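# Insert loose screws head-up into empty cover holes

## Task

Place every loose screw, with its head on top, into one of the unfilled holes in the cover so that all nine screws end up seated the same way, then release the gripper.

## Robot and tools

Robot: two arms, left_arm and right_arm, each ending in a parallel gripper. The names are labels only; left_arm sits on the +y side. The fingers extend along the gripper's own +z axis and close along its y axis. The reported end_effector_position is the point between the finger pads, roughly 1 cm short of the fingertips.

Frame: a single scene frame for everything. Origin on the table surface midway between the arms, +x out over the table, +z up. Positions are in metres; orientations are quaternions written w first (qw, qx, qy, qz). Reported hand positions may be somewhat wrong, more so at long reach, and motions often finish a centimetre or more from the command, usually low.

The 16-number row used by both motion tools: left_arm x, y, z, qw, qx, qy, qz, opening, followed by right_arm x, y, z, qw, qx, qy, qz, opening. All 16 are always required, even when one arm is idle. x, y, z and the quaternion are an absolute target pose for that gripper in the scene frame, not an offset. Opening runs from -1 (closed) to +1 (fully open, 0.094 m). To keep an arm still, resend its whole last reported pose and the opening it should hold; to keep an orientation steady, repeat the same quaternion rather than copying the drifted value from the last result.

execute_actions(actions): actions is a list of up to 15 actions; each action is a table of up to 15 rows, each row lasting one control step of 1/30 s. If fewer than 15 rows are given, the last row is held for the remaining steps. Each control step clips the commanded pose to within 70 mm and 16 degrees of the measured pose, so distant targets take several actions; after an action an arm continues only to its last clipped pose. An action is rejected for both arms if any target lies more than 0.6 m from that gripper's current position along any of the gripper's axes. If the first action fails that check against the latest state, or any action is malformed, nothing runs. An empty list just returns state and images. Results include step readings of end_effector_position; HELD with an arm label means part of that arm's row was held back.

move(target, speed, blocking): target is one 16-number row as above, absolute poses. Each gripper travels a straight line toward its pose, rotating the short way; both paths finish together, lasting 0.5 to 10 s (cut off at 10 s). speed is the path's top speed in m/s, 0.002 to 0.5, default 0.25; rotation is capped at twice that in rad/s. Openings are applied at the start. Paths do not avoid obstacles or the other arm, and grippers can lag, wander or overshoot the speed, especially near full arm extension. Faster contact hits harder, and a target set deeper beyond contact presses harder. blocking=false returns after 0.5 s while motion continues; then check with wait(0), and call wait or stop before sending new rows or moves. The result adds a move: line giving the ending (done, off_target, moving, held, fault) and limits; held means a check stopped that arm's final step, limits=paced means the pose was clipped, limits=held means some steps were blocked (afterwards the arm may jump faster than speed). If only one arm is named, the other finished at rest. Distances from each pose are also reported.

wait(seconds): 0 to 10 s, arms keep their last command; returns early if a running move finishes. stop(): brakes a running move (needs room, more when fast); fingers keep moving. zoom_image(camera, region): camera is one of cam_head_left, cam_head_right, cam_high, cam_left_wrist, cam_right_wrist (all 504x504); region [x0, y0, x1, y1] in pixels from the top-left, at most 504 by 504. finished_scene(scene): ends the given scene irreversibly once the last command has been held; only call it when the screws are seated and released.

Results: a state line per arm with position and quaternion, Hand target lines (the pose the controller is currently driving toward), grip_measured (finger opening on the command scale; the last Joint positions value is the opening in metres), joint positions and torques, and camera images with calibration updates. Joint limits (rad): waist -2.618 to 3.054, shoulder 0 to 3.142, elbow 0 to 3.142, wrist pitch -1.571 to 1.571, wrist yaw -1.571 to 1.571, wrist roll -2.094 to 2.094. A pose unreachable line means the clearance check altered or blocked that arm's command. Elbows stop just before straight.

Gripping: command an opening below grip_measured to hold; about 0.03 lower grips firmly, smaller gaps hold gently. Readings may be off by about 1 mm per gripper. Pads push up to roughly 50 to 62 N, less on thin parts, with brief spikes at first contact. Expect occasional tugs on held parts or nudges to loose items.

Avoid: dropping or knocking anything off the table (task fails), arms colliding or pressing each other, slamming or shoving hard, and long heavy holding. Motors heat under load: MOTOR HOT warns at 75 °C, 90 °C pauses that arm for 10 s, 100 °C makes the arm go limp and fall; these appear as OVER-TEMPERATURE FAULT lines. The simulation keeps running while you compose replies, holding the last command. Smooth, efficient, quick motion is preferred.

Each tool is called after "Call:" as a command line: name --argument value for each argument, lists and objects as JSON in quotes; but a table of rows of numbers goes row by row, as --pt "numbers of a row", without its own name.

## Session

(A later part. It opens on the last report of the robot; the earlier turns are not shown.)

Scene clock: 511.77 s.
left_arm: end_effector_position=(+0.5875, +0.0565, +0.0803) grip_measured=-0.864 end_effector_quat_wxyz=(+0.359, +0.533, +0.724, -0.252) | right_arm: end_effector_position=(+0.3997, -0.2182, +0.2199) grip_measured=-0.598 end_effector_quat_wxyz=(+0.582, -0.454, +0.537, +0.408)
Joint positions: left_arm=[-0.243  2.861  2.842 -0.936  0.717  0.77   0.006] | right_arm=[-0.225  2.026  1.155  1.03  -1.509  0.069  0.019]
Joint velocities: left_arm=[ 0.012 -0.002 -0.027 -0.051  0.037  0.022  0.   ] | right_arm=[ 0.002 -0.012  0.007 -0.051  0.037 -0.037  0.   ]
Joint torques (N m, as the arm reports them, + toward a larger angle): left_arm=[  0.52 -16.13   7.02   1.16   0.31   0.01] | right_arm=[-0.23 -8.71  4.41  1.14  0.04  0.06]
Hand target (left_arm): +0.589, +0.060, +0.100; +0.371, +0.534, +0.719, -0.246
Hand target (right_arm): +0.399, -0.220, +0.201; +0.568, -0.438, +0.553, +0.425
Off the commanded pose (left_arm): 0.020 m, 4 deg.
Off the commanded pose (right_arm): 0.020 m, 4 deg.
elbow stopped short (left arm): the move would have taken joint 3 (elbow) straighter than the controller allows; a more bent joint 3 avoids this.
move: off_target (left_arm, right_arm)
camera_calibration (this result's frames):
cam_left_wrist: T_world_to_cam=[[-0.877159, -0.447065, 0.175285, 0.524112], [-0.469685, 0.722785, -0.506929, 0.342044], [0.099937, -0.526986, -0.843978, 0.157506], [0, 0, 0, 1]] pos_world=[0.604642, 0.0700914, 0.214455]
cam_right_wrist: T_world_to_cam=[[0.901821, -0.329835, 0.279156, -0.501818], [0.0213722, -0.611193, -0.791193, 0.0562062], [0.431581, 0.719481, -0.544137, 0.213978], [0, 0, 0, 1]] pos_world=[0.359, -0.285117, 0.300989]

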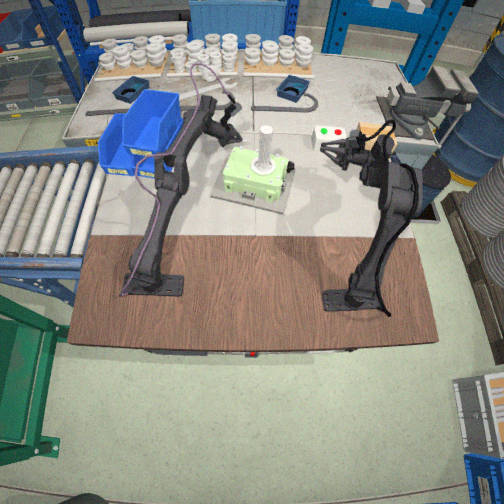

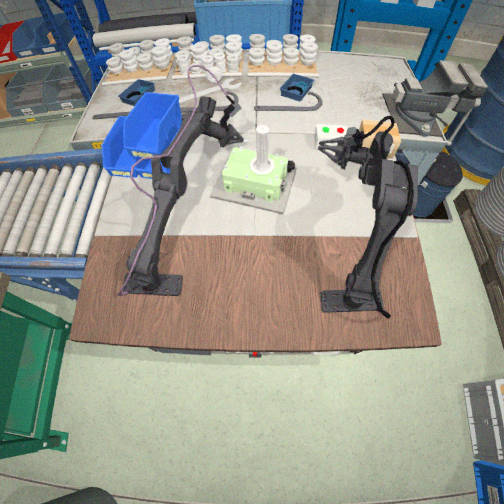

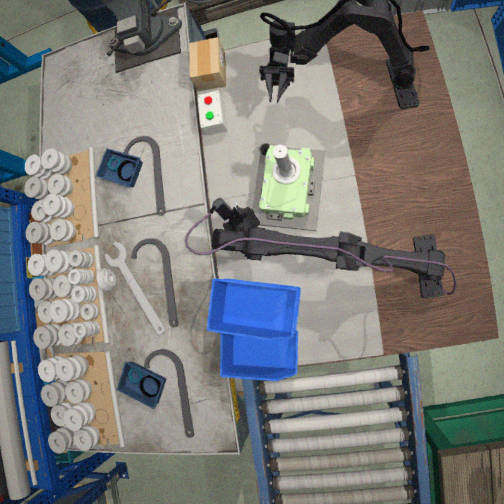

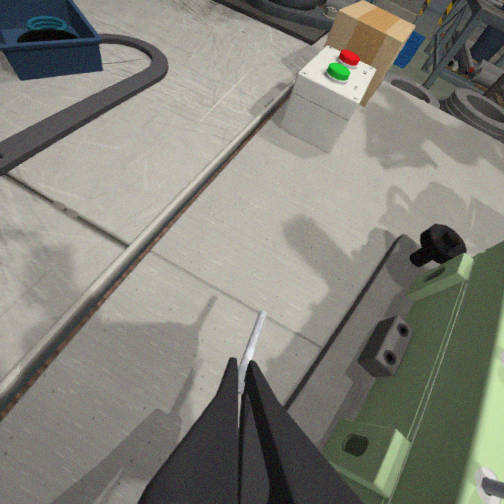

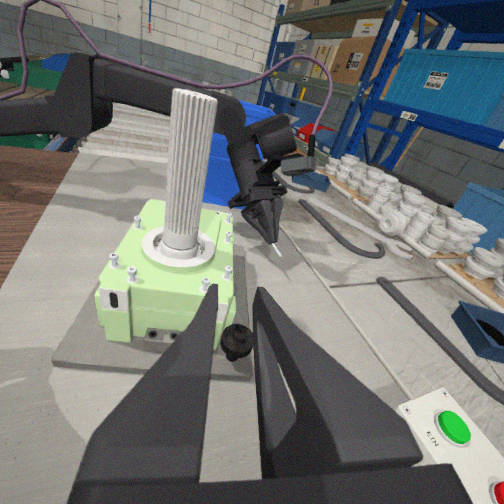

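Call:
move --target '[0.5,0.12,0.2,0.335,0.552,0.719,-0.258,-1,0.4,-0.22,0.2,0.568,-0.438,0.553,0.425,-0.6]' --speed 0.1

Call:
move --target '[0.22,0.12,0.12,0.335,0.552,0.719,-0.258,-1,0.4,-0.22,0.2,0.568,-0.438,0.553,0.425,-0.6]' --speed 0.12

Call:
move --target '[0.22,0.12,0.014,0.335,0.552,0.719,-0.258,-1,0.4,-0.22,0.2,0.568,-0.438,0.553,0.425,-0.6]' --speed 0.04

Call:
move --target '[0.22,0.12,0.014,0.335,0.552,0.719,-0.258,-0.5,0.4,-0.22,0.2,0.568,-0.438,0.553,0.425,-0.6]'

Call:
move --target '[0.22,0.12,0.08,0.335,0.552,0.719,-0.258,-0.5,0.4,-0.22,0.2,0.568,-0.438,0.553,0.425,-0.6]' --speed 0.05

Call:
move --target '[0.22,0.115,0.07,0,0.737,-0.676,0,-0.5,0.4,-0.22,0.2,0.568,-0.438,0.553,0.425,-0.6]' --speed 0.25

Scene clock: 514.17 s.
left_arm: end_effector_position=(+0.5051, +0.1170, +0.1933) grip_measured=-0.864 end_effector_quat_wxyz=(+0.333, +0.552, +0.723, -0.249) | right_arm: end_effector_position=(+0.3997, -0.2182, +0.2199) grip_measured=-0.598 end_effector_quat_wxyz=(+0.582, -0.454, +0.537, +0.408)
Joint positions: left_arm=[-0.167  2.309  2.302 -1.088  0.744  0.931  0.006] | right_arm=[-0.225  2.026  1.155  1.031 -1.509  0.069  0.019]
Joint velocities: left_arm=[ 0.012 -0.012 -0.007 -0.081  0.037  0.022  0.   ] | right_arm=[-0.002 -0.007 -0.007 -0.007 -0.022  0.007  0.   ]
Joint torques (N m, as the arm reports them, + toward a larger angle): left_arm=[  0.83 -13.18   4.37   0.9    0.67   0.07] | right_arm=[-0.23 -8.71  4.42  1.14  0.05  0.07]
Hand target (left_arm): +0.499, +0.120, +0.199; +0.334, +0.552, +0.719, -0.258
Hand target (right_arm): +0.399, -0.220, +0.201; +0.568, -0.438, +0.553, +0.425
Off the commanded pose (left_arm): 0.009 m, 1 deg.
Off the commanded pose (right_arm): 0.020 m, 4 deg.
move: off_target (right_arm)
camera_calibration (this result's frames):
cam_left_wrist: T_world_to_cam=[[-0.890578, -0.419281, 0.176279, 0.462407], [-0.450968, 0.763594, -0.462116, 0.294002], [0.0591507, -0.491047, -0.869123, 0.314226], [0, 0, 0, 1]] pos_world=[0.525808, 0.12368, 0.327451]
cam_right_wrist: T_world_to_cam=[[0.901821, -0.329838, 0.279154, -0.501822], [0.0213786, -0.611175, -0.791207, 0.0562355], [0.431582, 0.719495, -0.544118, 0.213995], [0, 0, 0, 1]] pos_world=[0.358995, -0.285118, 0.301018]

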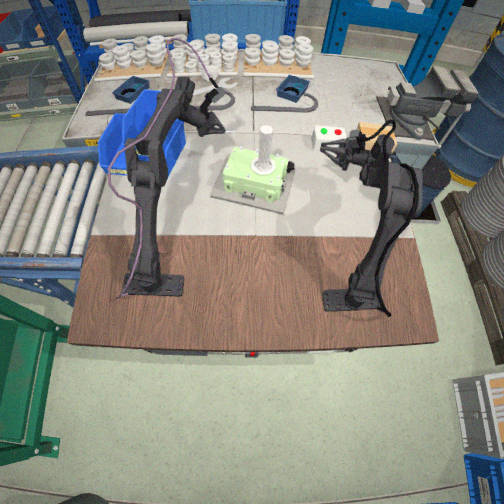

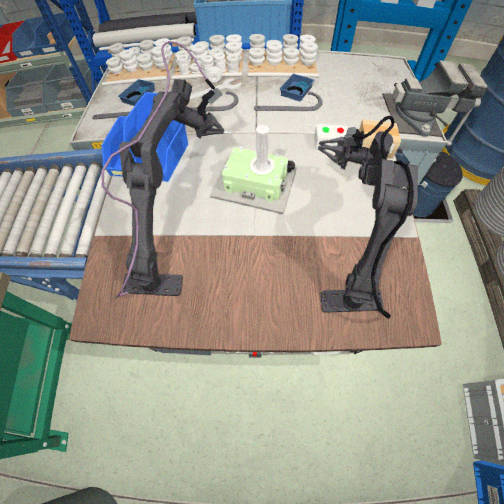

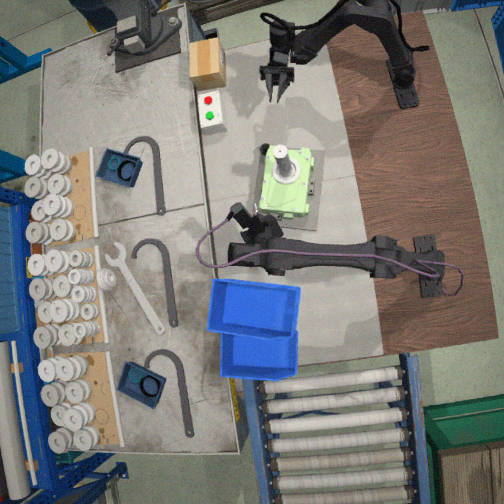

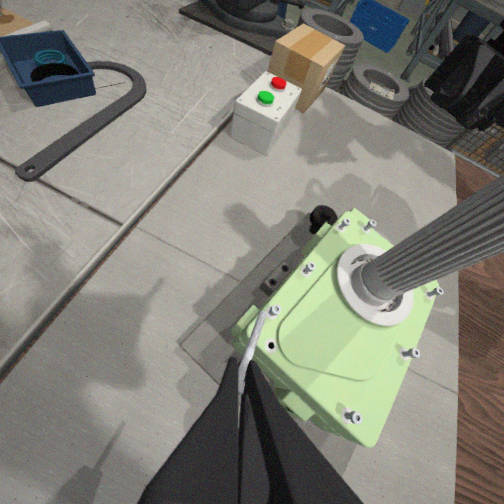

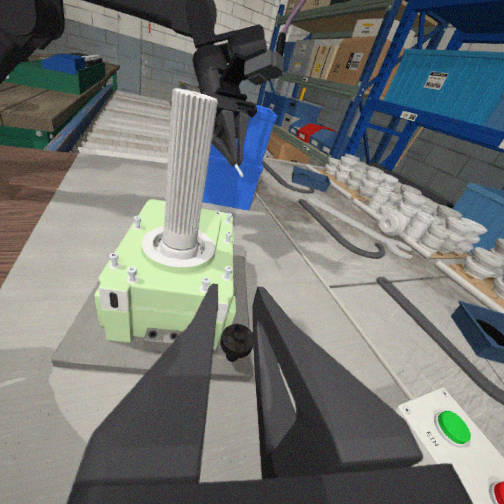

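Scene clock: 517.13 s.
left_arm: end_effector_position=(+0.2231, +0.1231, +0.1152) grip_measured=-0.864 end_effector_quat_wxyz=(+0.328, +0.550, +0.723, -0.258) | right_arm: end_effector_position=(+0.3997, -0.2182, +0.2200) grip_measured=-0.598 end_effector_quat_wxyz=(+0.582, -0.454, +0.537, +0.408)
Joint positions: left_arm=[-0.385  1.193  0.649 -0.408  0.645  0.685  0.006] | right_arm=[-0.225  2.026  1.155  1.031 -1.509  0.069  0.019]
Joint velocities: left_arm=[-0.017 -0.022 -0.002  0.007  0.007 -0.022 -0.   ] | right_arm=[ 0.002  0.002  0.012  0.007 -0.022 -0.007  0.   ]
Joint torques (N m, as the arm reports them, + toward a larger angle): left_arm=[-0.99 -5.08  4.77  1.42  0.3  -0.12] | right_arm=[-0.23 -8.75  4.41  1.14  0.05  0.06]
Hand target (left_arm): +0.220, +0.121, +0.118; +0.336, +0.551, +0.719, -0.258
Hand target (right_arm): +0.399, -0.220, +0.201; +0.568, -0.438, +0.553, +0.425
Off the commanded pose (left_arm): 0.007 m, 1 deg.
Off the commanded pose (right_arm): 0.020 m, 4 deg.
move: off_target (right_arm)
camera_calibration (this result's frames):
cam_left_wrist: T_world_to_cam=[[-0.889499, -0.412316, 0.196945, 0.224108], [-0.455179, 0.761772, -0.460993, 0.127099], [0.0400473, -0.499698, -0.865273, 0.270955], [0, 0, 0, 1]] pos_world=[0.246346, 0.130979, 0.248905]
cam_right_wrist: T_world_to_cam=[[0.901716, -0.329817, 0.279516, -0.50186], [0.0216746, -0.611234, -0.791153, 0.0561174], [0.431785, 0.719454, -0.544011, 0.213899], [0, 0, 0, 1]] pos_world=[0.35896, -0.285111, 0.301038]

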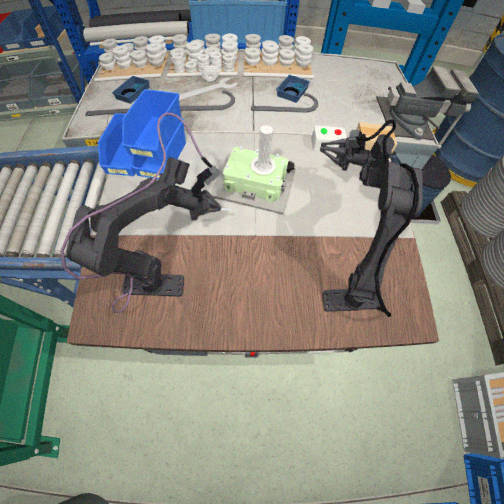

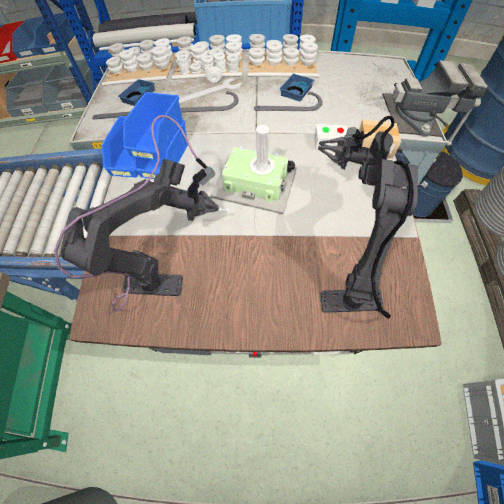

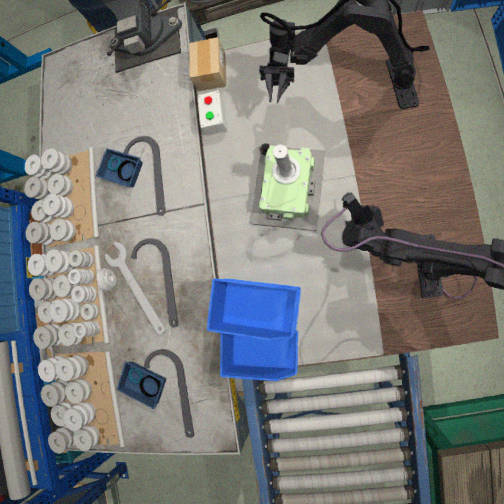

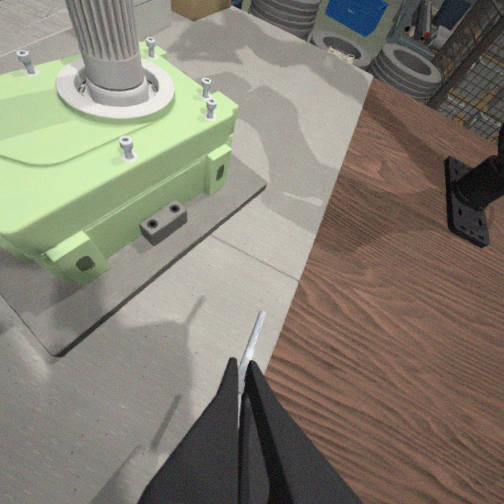

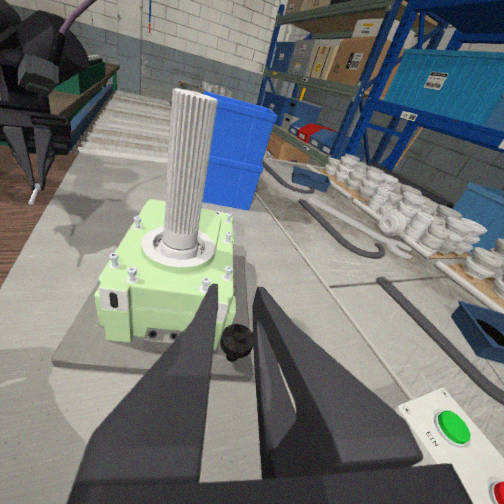

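Scene clock: 520.13 s.
left_arm: end_effector_position=(+0.2268, +0.1206, +0.0216) grip_measured=-0.864 end_effector_quat_wxyz=(+0.345, +0.552, +0.716, -0.253) | right_arm: end_effector_position=(+0.3997, -0.2182, +0.2200) grip_measured=-0.598 end_effector_quat_wxyz=(+0.582, -0.454, +0.537, +0.408)
Joint positions: left_arm=[-0.39   1.483  0.381  0.19   0.64   0.68   0.006] | right_arm=[-0.225  2.026  1.155  1.031 -1.509  0.069  0.019]
Joint velocities: left_arm=[-0.012 -0.007  0.007 -0.022  0.022  0.007 -0.   ] | right_arm=[ 0.012 -0.007  0.012 -0.037  0.125 -0.051 -0.001]
Joint torques (N m, as the arm reports them, + toward a larger angle): left_arm=[-1.01 -3.36  3.07  1.46  0.27 -0.09] | right_arm=[-0.25 -8.69  4.4   1.14  0.05  0.05]
Hand target (left_arm): +0.220, +0.120, +0.015; +0.335, +0.552, +0.719, -0.258
Hand target (right_arm): +0.399, -0.220, +0.201; +0.568, -0.438, +0.553, +0.425
Off the commanded pose (left_arm): 0.010 m, 1 deg.
Off the commanded pose (right_arm): 0.020 m, 4 deg.
move: off_target (right_arm)
camera_calibration (this result's frames):
cam_left_wrist: T_world_to_cam=[[-0.895472, -0.410787, 0.171416, 0.246532], [-0.439495, 0.754958, -0.486705, 0.0853793], [0.0705198, -0.511167, -0.856583, 0.182863], [0, 0, 0, 1]] pos_world=[0.245391, 0.130288, 0.155933]
cam_right_wrist: T_world_to_cam=[[0.901716, -0.329817, 0.279516, -0.50186], [0.0216746, -0.611234, -0.791153, 0.0561174], [0.431785, 0.719454, -0.544011, 0.213899], [0, 0, 0, 1]] pos_world=[0.35896, -0.285111, 0.301038]

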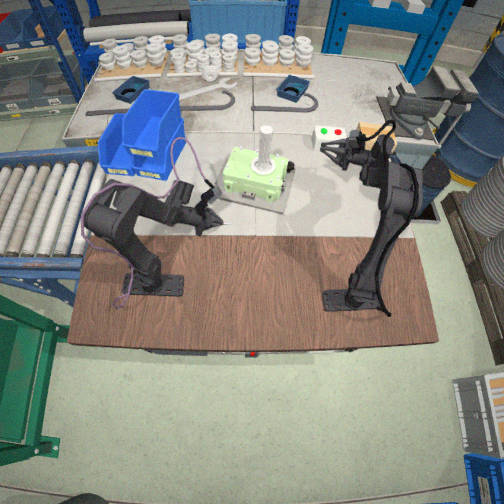

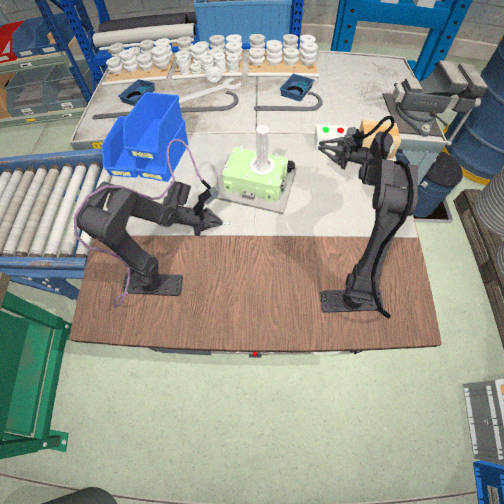

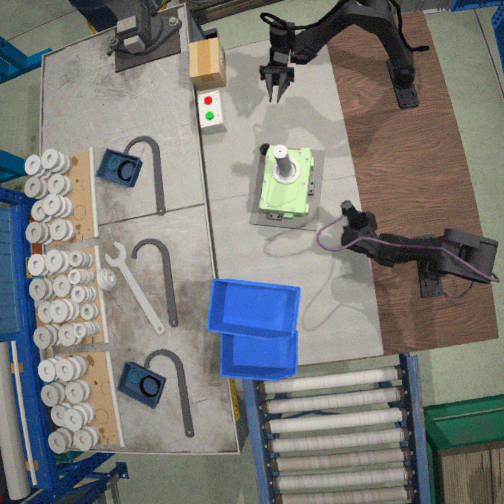

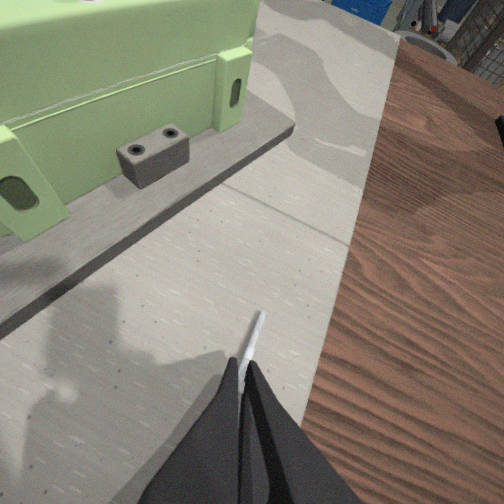

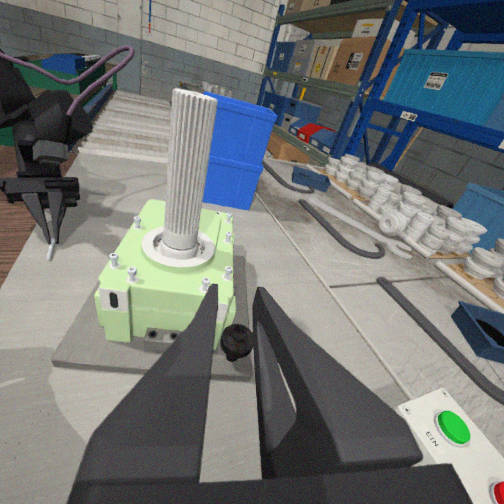

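Scene clock: 520.83 s.
left_arm: end_effector_position=(+0.2277, +0.1202, +0.0224) grip_measured=-0.502 end_effector_quat_wxyz=(+0.347, +0.552, +0.714, -0.253) | right_arm: end_effector_position=(+0.3996, -0.2182, +0.2200) grip_measured=-0.598 end_effector_quat_wxyz=(+0.582, -0.454, +0.537, +0.407)
Joint positions: left_arm=[-0.39   1.483  0.381  0.196  0.64   0.68   0.023] | right_arm=[-0.225  2.026  1.155  1.032 -1.509  0.069  0.019]
Joint velocities: left_arm=[-0.007 -0.017 -0.012  0.022  0.007 -0.022 -0.001] | right_arm=[-0.002 -0.007  0.012  0.037 -0.037  0.037  0.   ]
Joint torques (N m, as the arm reports them, + toward a larger angle): left_arm=[-1.01 -3.15  3.06  1.47  0.27 -0.1 ] | right_arm=[-0.23 -8.73  4.39  1.14  0.05  0.06]
Hand target (left_arm): +0.220, +0.120, +0.014; +0.335, +0.552, +0.719, -0.258
Hand target (right_arm): +0.399, -0.220, +0.201; +0.568, -0.438, +0.553, +0.425
Off the commanded pose (left_arm): 0.011 m, 2 deg.
Off the commanded pose (right_arm): 0.020 m, 4 deg.
move: off_target (left_arm, right_arm)
camera_calibration (this result's frames):
cam_left_wrist: T_world_to_cam=[[-0.896363, -0.410401, 0.167645, 0.247278], [-0.436929, 0.753847, -0.490721, 0.0860608], [0.0750138, -0.513113, -0.855037, 0.182424], [0, 0, 0, 1]] pos_world=[0.245569, 0.130211, 0.156756]
cam_right_wrist: T_world_to_cam=[[0.901611, -0.329796, 0.279877, -0.501897], [0.0219706, -0.611293, -0.791099, 0.0559993], [0.431989, 0.719413, -0.543903, 0.213803], [0, 0, 0, 1]] pos_world=[0.358925, -0.285104, 0.301059]

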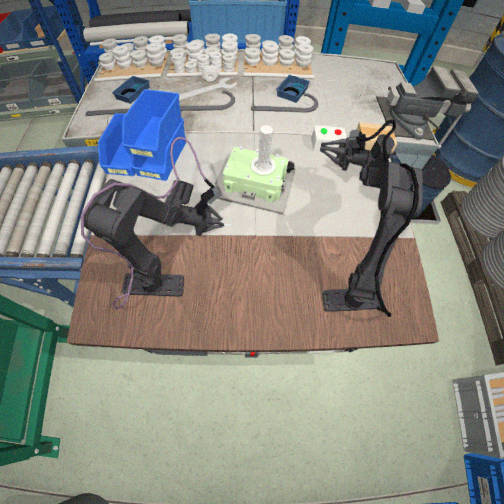

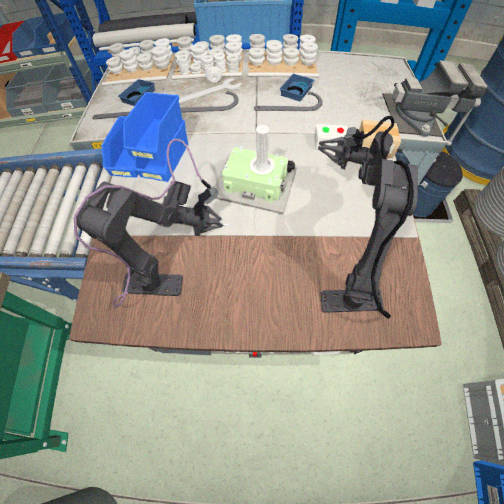

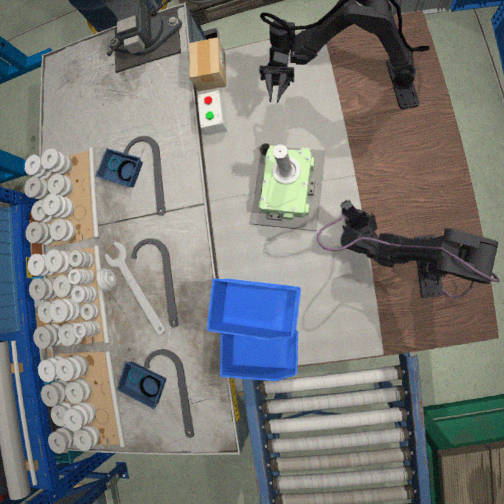

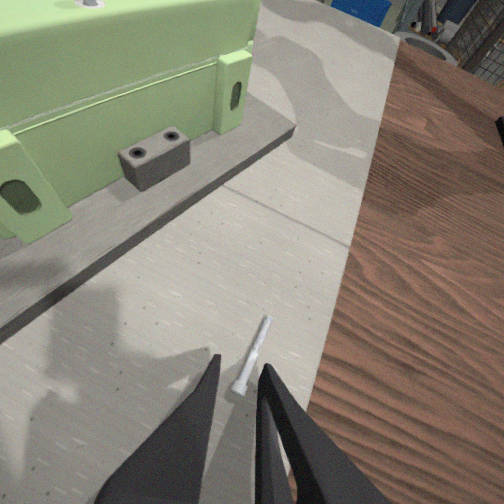

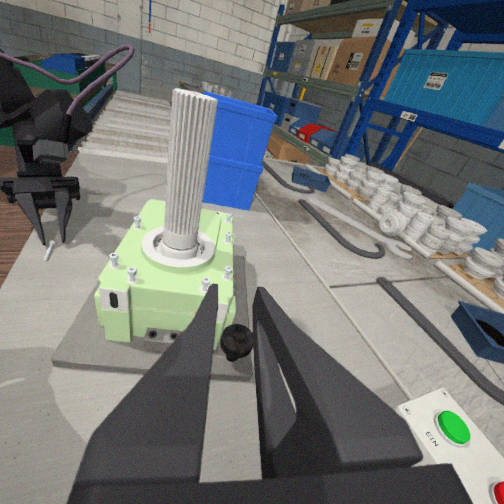

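Scene clock: 522.53 s.
left_arm: end_effector_position=(+0.2165, +0.1251, +0.0663) grip_measured=-0.502 end_effector_quat_wxyz=(+0.323, +0.549, +0.726, -0.259) | right_arm: end_effector_position=(+0.3996, -0.2182, +0.2200) grip_measured=-0.598 end_effector_quat_wxyz=(+0.582, -0.454, +0.537, +0.408)
Joint positions: left_arm=[-0.39   1.27   0.49  -0.179  0.64   0.677  0.023] | right_arm=[-0.225  2.026  1.155  1.032 -1.509  0.069  0.019]
Joint velocities: left_arm=[-0.007 -0.012  0.012 -0.007  0.037 -0.007 -0.   ] | right_arm=[-0.002 -0.007 -0.022 -0.037 -0.037 -0.022  0.   ]
Joint torques (N m, as the arm reports them, + toward a larger angle): left_arm=[-1.08 -5.12  7.36  1.14  0.29 -0.09] | right_arm=[-0.21 -8.7   4.38  1.14  0.05  0.06]
Hand target (left_arm): +0.220, +0.120, +0.080; +0.335, +0.552, +0.719, -0.258
Hand target (right_arm): +0.399, -0.220, +0.201; +0.568, -0.438, +0.553, +0.425
Off the commanded pose (left_arm): 0.015 m, 2 deg.
Off the commanded pose (right_arm): 0.020 m, 4 deg.
move: off_target (left_arm, right_arm)
camera_calibration (this result's frames):
cam_left_wrist: T_world_to_cam=[[-0.886019, -0.415846, 0.205043, 0.227823], [-0.46259, 0.762963, -0.451552, 0.100915], [0.0313358, -0.494934, -0.868365, 0.231417], [0, 0, 0, 1]] pos_world=[0.241286, 0.132281, 0.199809]
cam_right_wrist: T_world_to_cam=[[0.901716, -0.32982, 0.279513, -0.501863], [0.0216811, -0.611216, -0.791167, 0.0561467], [0.431785, 0.719468, -0.543992, 0.213916], [0, 0, 0, 1]] pos_world=[0.358955, -0.285112, 0.301067]

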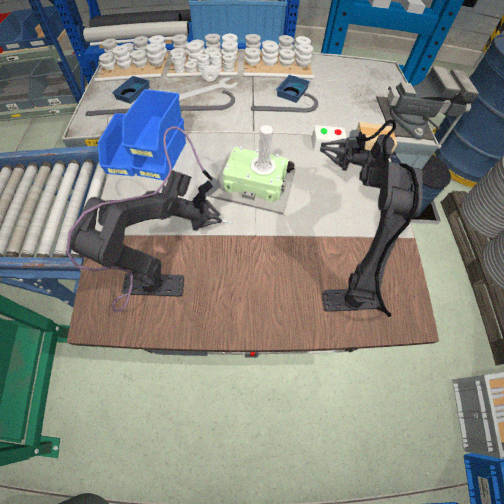

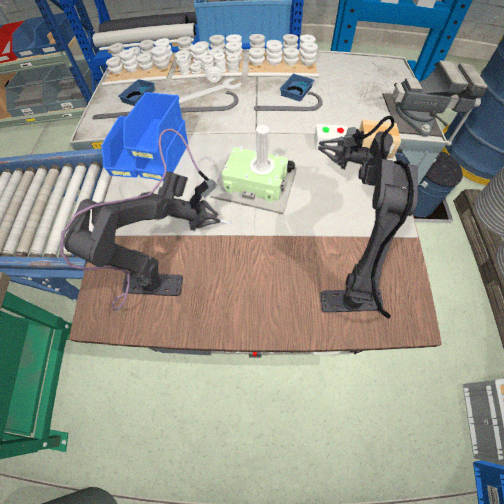

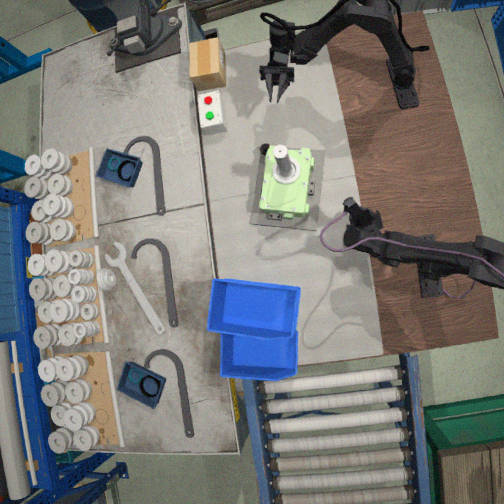

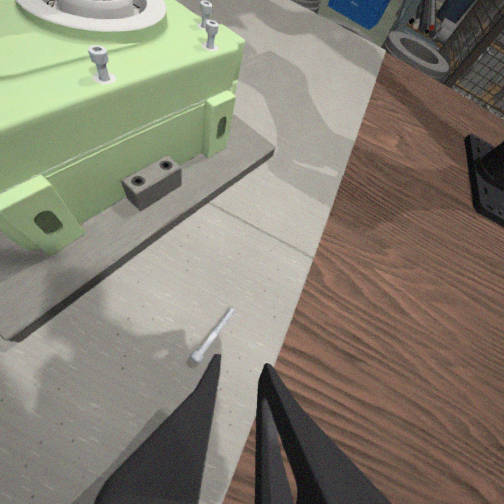

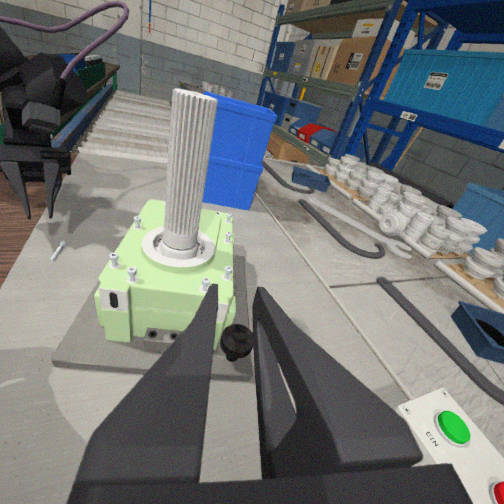

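Scene clock: 529.10 s.
left_arm: end_effector_position=(+0.2179, +0.1158, +0.0676) grip_measured=-0.502 end_effector_quat_wxyz=(-0.066, -0.631, +0.773, -0.012) | right_arm: end_effector_position=(+0.3996, -0.2182, +0.2201) grip_measured=-0.598 end_effector_quat_wxyz=(+0.582, -0.454, +0.537, +0.407)
Joint positions: left_arm=[-0.694  1.732  1.231 -1.069  0.135 -2.082  0.023] | right_arm=[-0.225  2.026  1.155  1.032 -1.509  0.069  0.019]
Joint velocities: left_arm=[-0.002  0.002  0.007  0.007  0.051 -0.022 -0.   ] | right_arm=[-0.017  0.007 -0.017 -0.007  0.051 -0.037 -0.001]
Joint torques (N m, as the arm reports them, + toward a larger angle): left_arm=[ 1.13 -6.18  7.18 -0.01  0.18 -0.11] | right_arm=[-0.21 -8.71  4.39  1.13  0.05  0.05]
Hand target (left_arm): +0.221, +0.116, +0.071; -0.072, -0.640, +0.765, -0.009
Hand target (right_arm): +0.399, -0.220, +0.201; +0.568, -0.438, +0.553, +0.425
Off the commanded pose (left_arm): 0.003 m, 18 deg; orientation clipped at the last step of the last action.
Off the commanded pose (right_arm): 0.020 m, 4 deg.
joint sent to its limit (left arm) — the command would take joint 6 (wrist roll) past its lower limit, so that joint was sent only as far as its limit.
move: off_target (left_arm, right_arm); limits=paced
camera_calibration (this result's frames):
cam_left_wrist: T_world_to_cam=[[0.994216, 0.0452242, -0.0974141, -0.217735], [0.0834498, -0.896259, 0.435609, 0.12242], [-0.0676082, -0.441219, -0.894849, 0.244955], [0, 0, 0, 1]] pos_world=[0.22282, 0.227646, 0.14466]
cam_right_wrist: T_world_to_cam=[[0.901506, -0.329778, 0.280237, -0.501938], [0.022273, -0.611334, -0.791059, 0.0559105], [0.432192, 0.719387, -0.543776, 0.213724], [0, 0, 0, 1]] pos_world=[0.358885, -0.285098, 0.301108]

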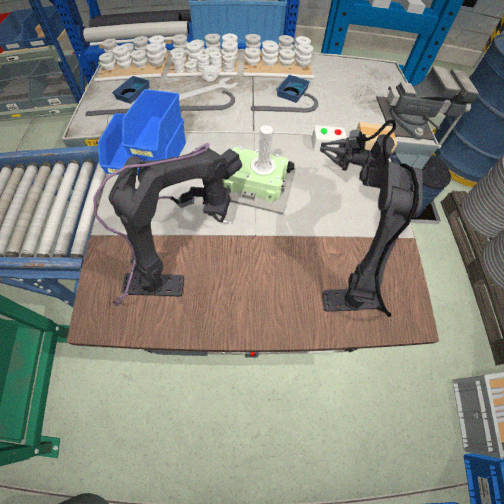

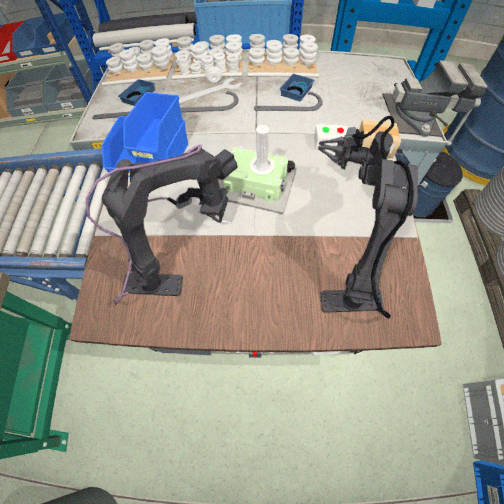

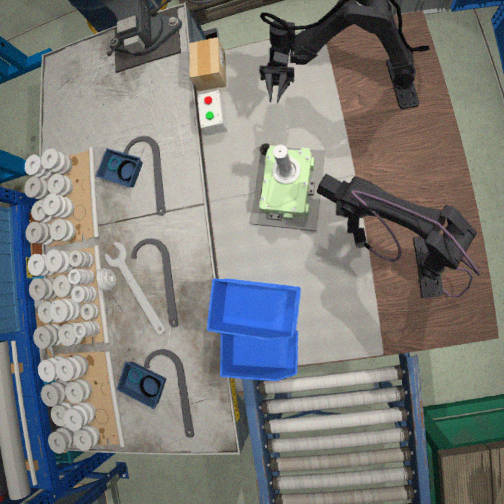

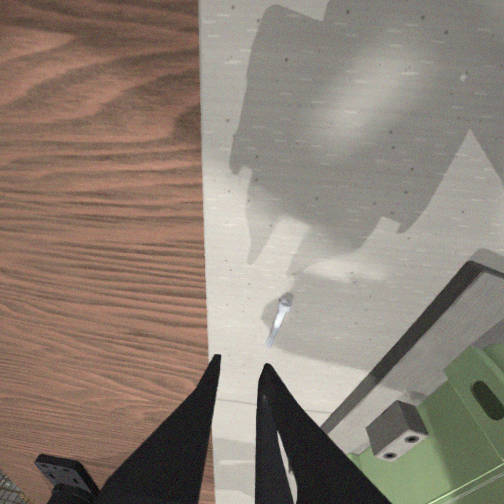

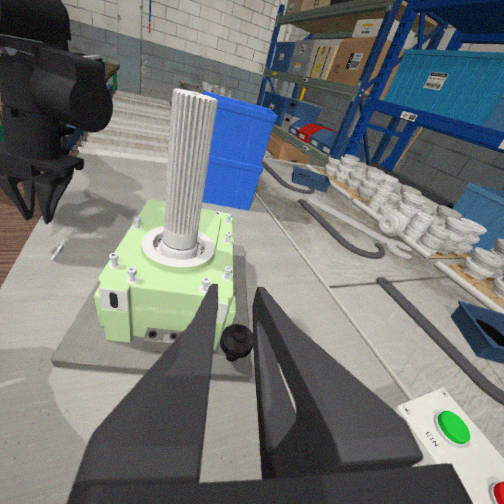

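Call:
move --target '[0.24,0.122,0.04,0,0.629,-0.777,0,-0.5,0.4,-0.22,0.2,0.568,-0.438,0.553,0.425,-0.6]' --speed 0.05

Call:
move --target '[0.24,0.122,0.003,0,0.629,-0.777,0,-0.5,0.4,-0.22,0.2,0.568,-0.438,0.553,0.425,-0.6]' --speed 0.03

Scene clock: 530.93 s.
left_arm: end_effector_position=(+0.2444, +0.1202, +0.0467) grip_measured=-0.502 end_effector_quat_wxyz=(-0.008, -0.633, +0.774, -0.012) | right_arm: end_effector_position=(+0.3996, -0.2182, +0.2201) grip_measured=-0.598 end_effector_quat_wxyz=(+0.582, -0.454, +0.537, +0.407)
Joint positions: left_arm=[-0.694  1.798  1.232 -0.984  0.019 -2.082  0.023] | right_arm=[-0.225  2.026  1.155  1.032 -1.509  0.069  0.019]
Joint velocities: left_arm=[-0.012 -0.002 -0.007 -0.022 -0.022  0.007  0.   ] | right_arm=[ 0.012 -0.012 -0.002 -0.022 -0.051 -0.11   0.001]
Joint torques (N m, as the arm reports them, + toward a larger angle): left_arm=[-1.34 -6.7   4.04  0.28 -0.23 -0.07] | right_arm=[-0.23 -8.69  4.38  1.14  0.06  0.06]
Hand target (left_arm): +0.240, +0.122, +0.040; -0.000, -0.629, +0.777, -0.000
Hand target (right_arm): +0.399, -0.220, +0.201; +0.568, -0.438, +0.553, +0.425
Off the commanded pose (left_arm): 0.008 m, 2 deg.
Off the commanded pose (right_arm): 0.020 m, 4 deg.
move: off_target (right_arm)
camera_calibration (this result's frames):
cam_left_wrist: T_world_to_cam=[[0.998725, 0.0503335, -0.00384764, -0.252321], [0.0481382, -0.926668, 0.372785, 0.148467], [0.0151981, -0.372495, -0.92791, 0.203072], [0, 0, 0, 1]] pos_world=[0.241766, 0.225923, 0.132115]
cam_right_wrist: T_world_to_cam=[[0.901506, -0.329778, 0.280237, -0.501938], [0.022273, -0.611334, -0.791059, 0.0559105], [0.432192, 0.719387, -0.543776, 0.213724], [0, 0, 0, 1]] pos_world=[0.358885, -0.285098, 0.301108]

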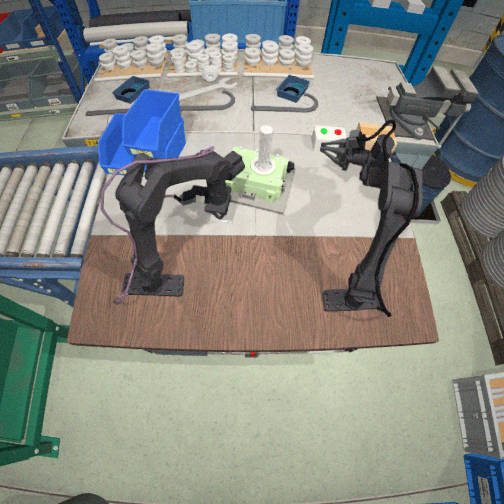

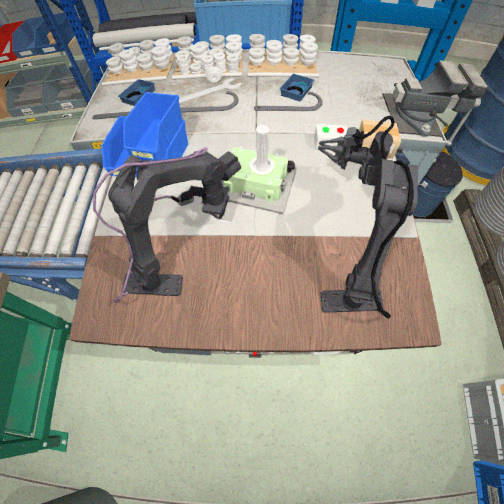

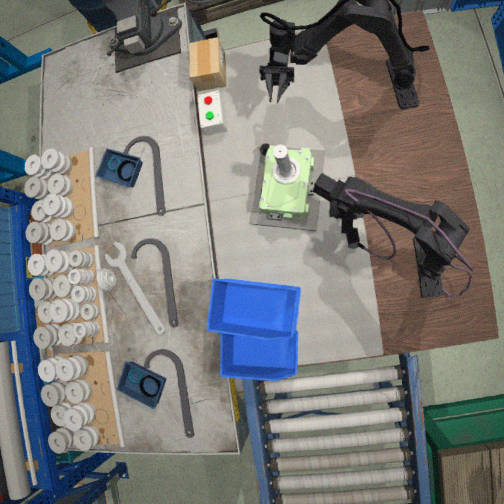

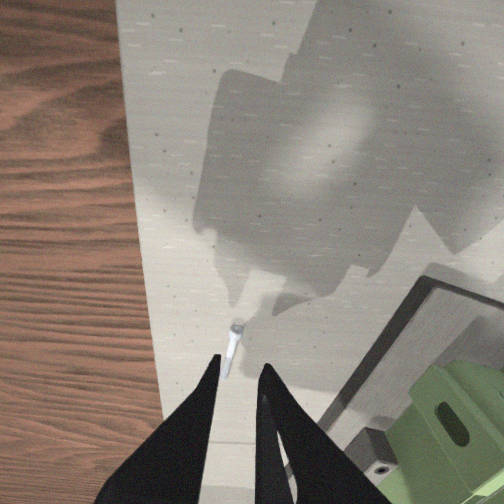

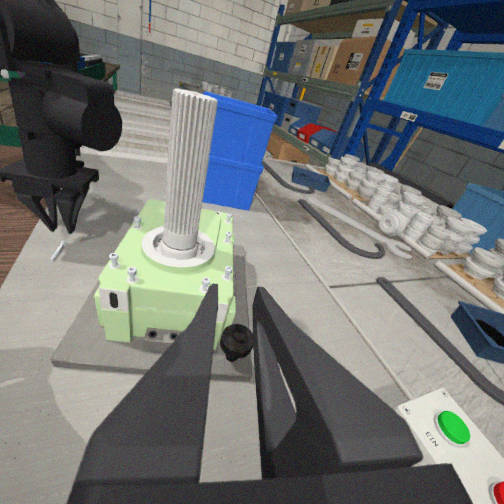

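Scene clock: 532.63 s.
left_arm: end_effector_position=(+0.2460, +0.1190, +0.0169) grip_measured=-0.502 end_effector_quat_wxyz=(-0.007, -0.633, +0.774, -0.014) | right_arm: end_effector_position=(+0.3996, -0.2182, +0.2201) grip_measured=-0.598 end_effector_quat_wxyz=(+0.582, -0.454, +0.537, +0.407)
Joint positions: left_arm=[-0.694  1.843  1.162 -0.864  0.018 -2.082  0.023] | right_arm=[-0.225  2.026  1.155  1.033 -1.509  0.07   0.019]
Joint velocities: left_arm=[ 0.007  0.012 -0.007  0.007 -0.022 -0.066  0.001] | right_arm=[ 0.002 -0.007 -0.007 -0.095 -0.051  0.007 -0.001]
Joint torques (N m, as the arm reports them, + toward a larger angle): left_arm=[-1.29 -6.06  2.59  0.57 -0.22 -0.06] | right_arm=[-0.24 -8.72  4.4   1.13  0.06  0.05]
Hand target (left_arm): +0.240, +0.122, +0.004; -0.000, -0.629, +0.777, +0.000
Hand target (right_arm): +0.399, -0.220, +0.201; +0.568, -0.438, +0.553, +0.425
Off the commanded pose (left_arm): 0.015 m, 2 deg.
Off the commanded pose (right_arm): 0.020 m, 4 deg.
move: off_target (left_arm, right_arm)
camera_calibration (this result's frames):
cam_left_wrist: T_world_to_cam=[[0.998732, 0.0503465, 0.000542012, -0.254063], [0.0464549, -0.925578, 0.375696, 0.158593], [0.0194167, -0.375194, -0.926743, 0.17425], [0, 0, 0, 1]] pos_world=[0.24299, 0.224959, 0.10204]
cam_right_wrist: T_world_to_cam=[[0.901506, -0.329781, 0.280234, -0.501942], [0.0222794, -0.611316, -0.791073, 0.0559398], [0.432192, 0.719401, -0.543758, 0.213741], [0, 0, 0, 1]] pos_world=[0.35888, -0.285099, 0.301137]

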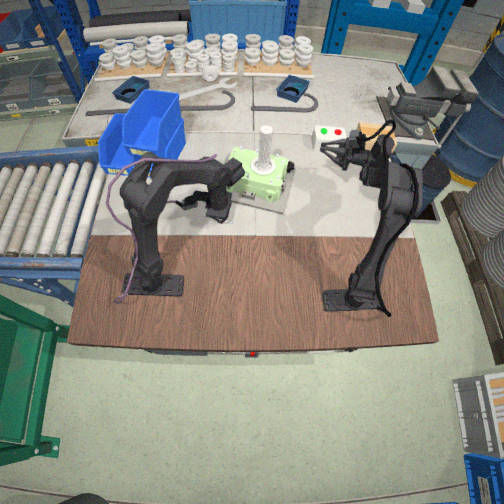

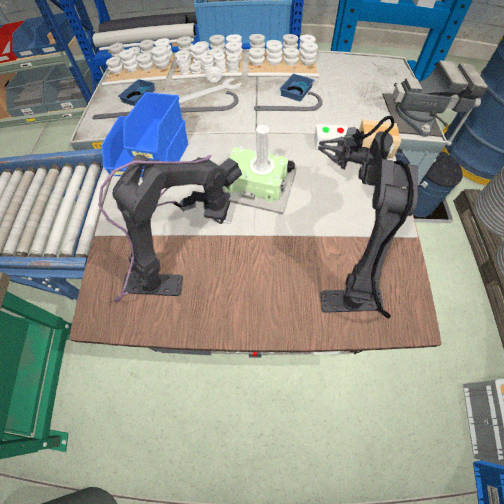

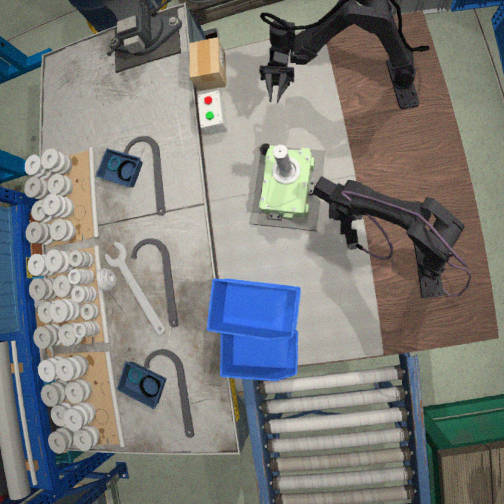

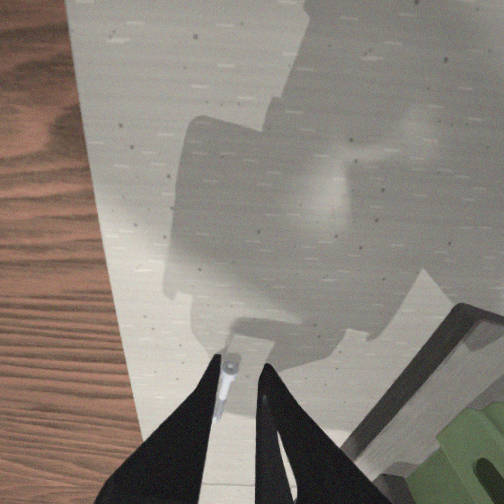

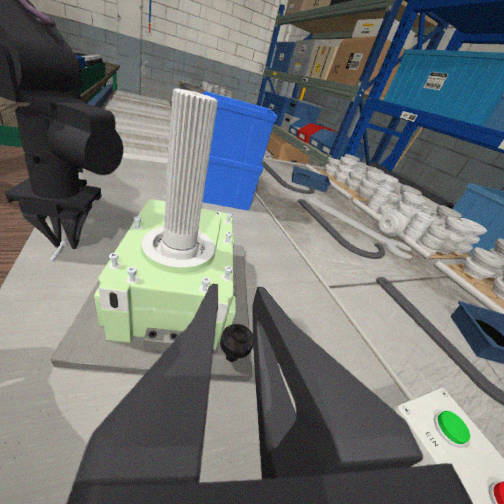

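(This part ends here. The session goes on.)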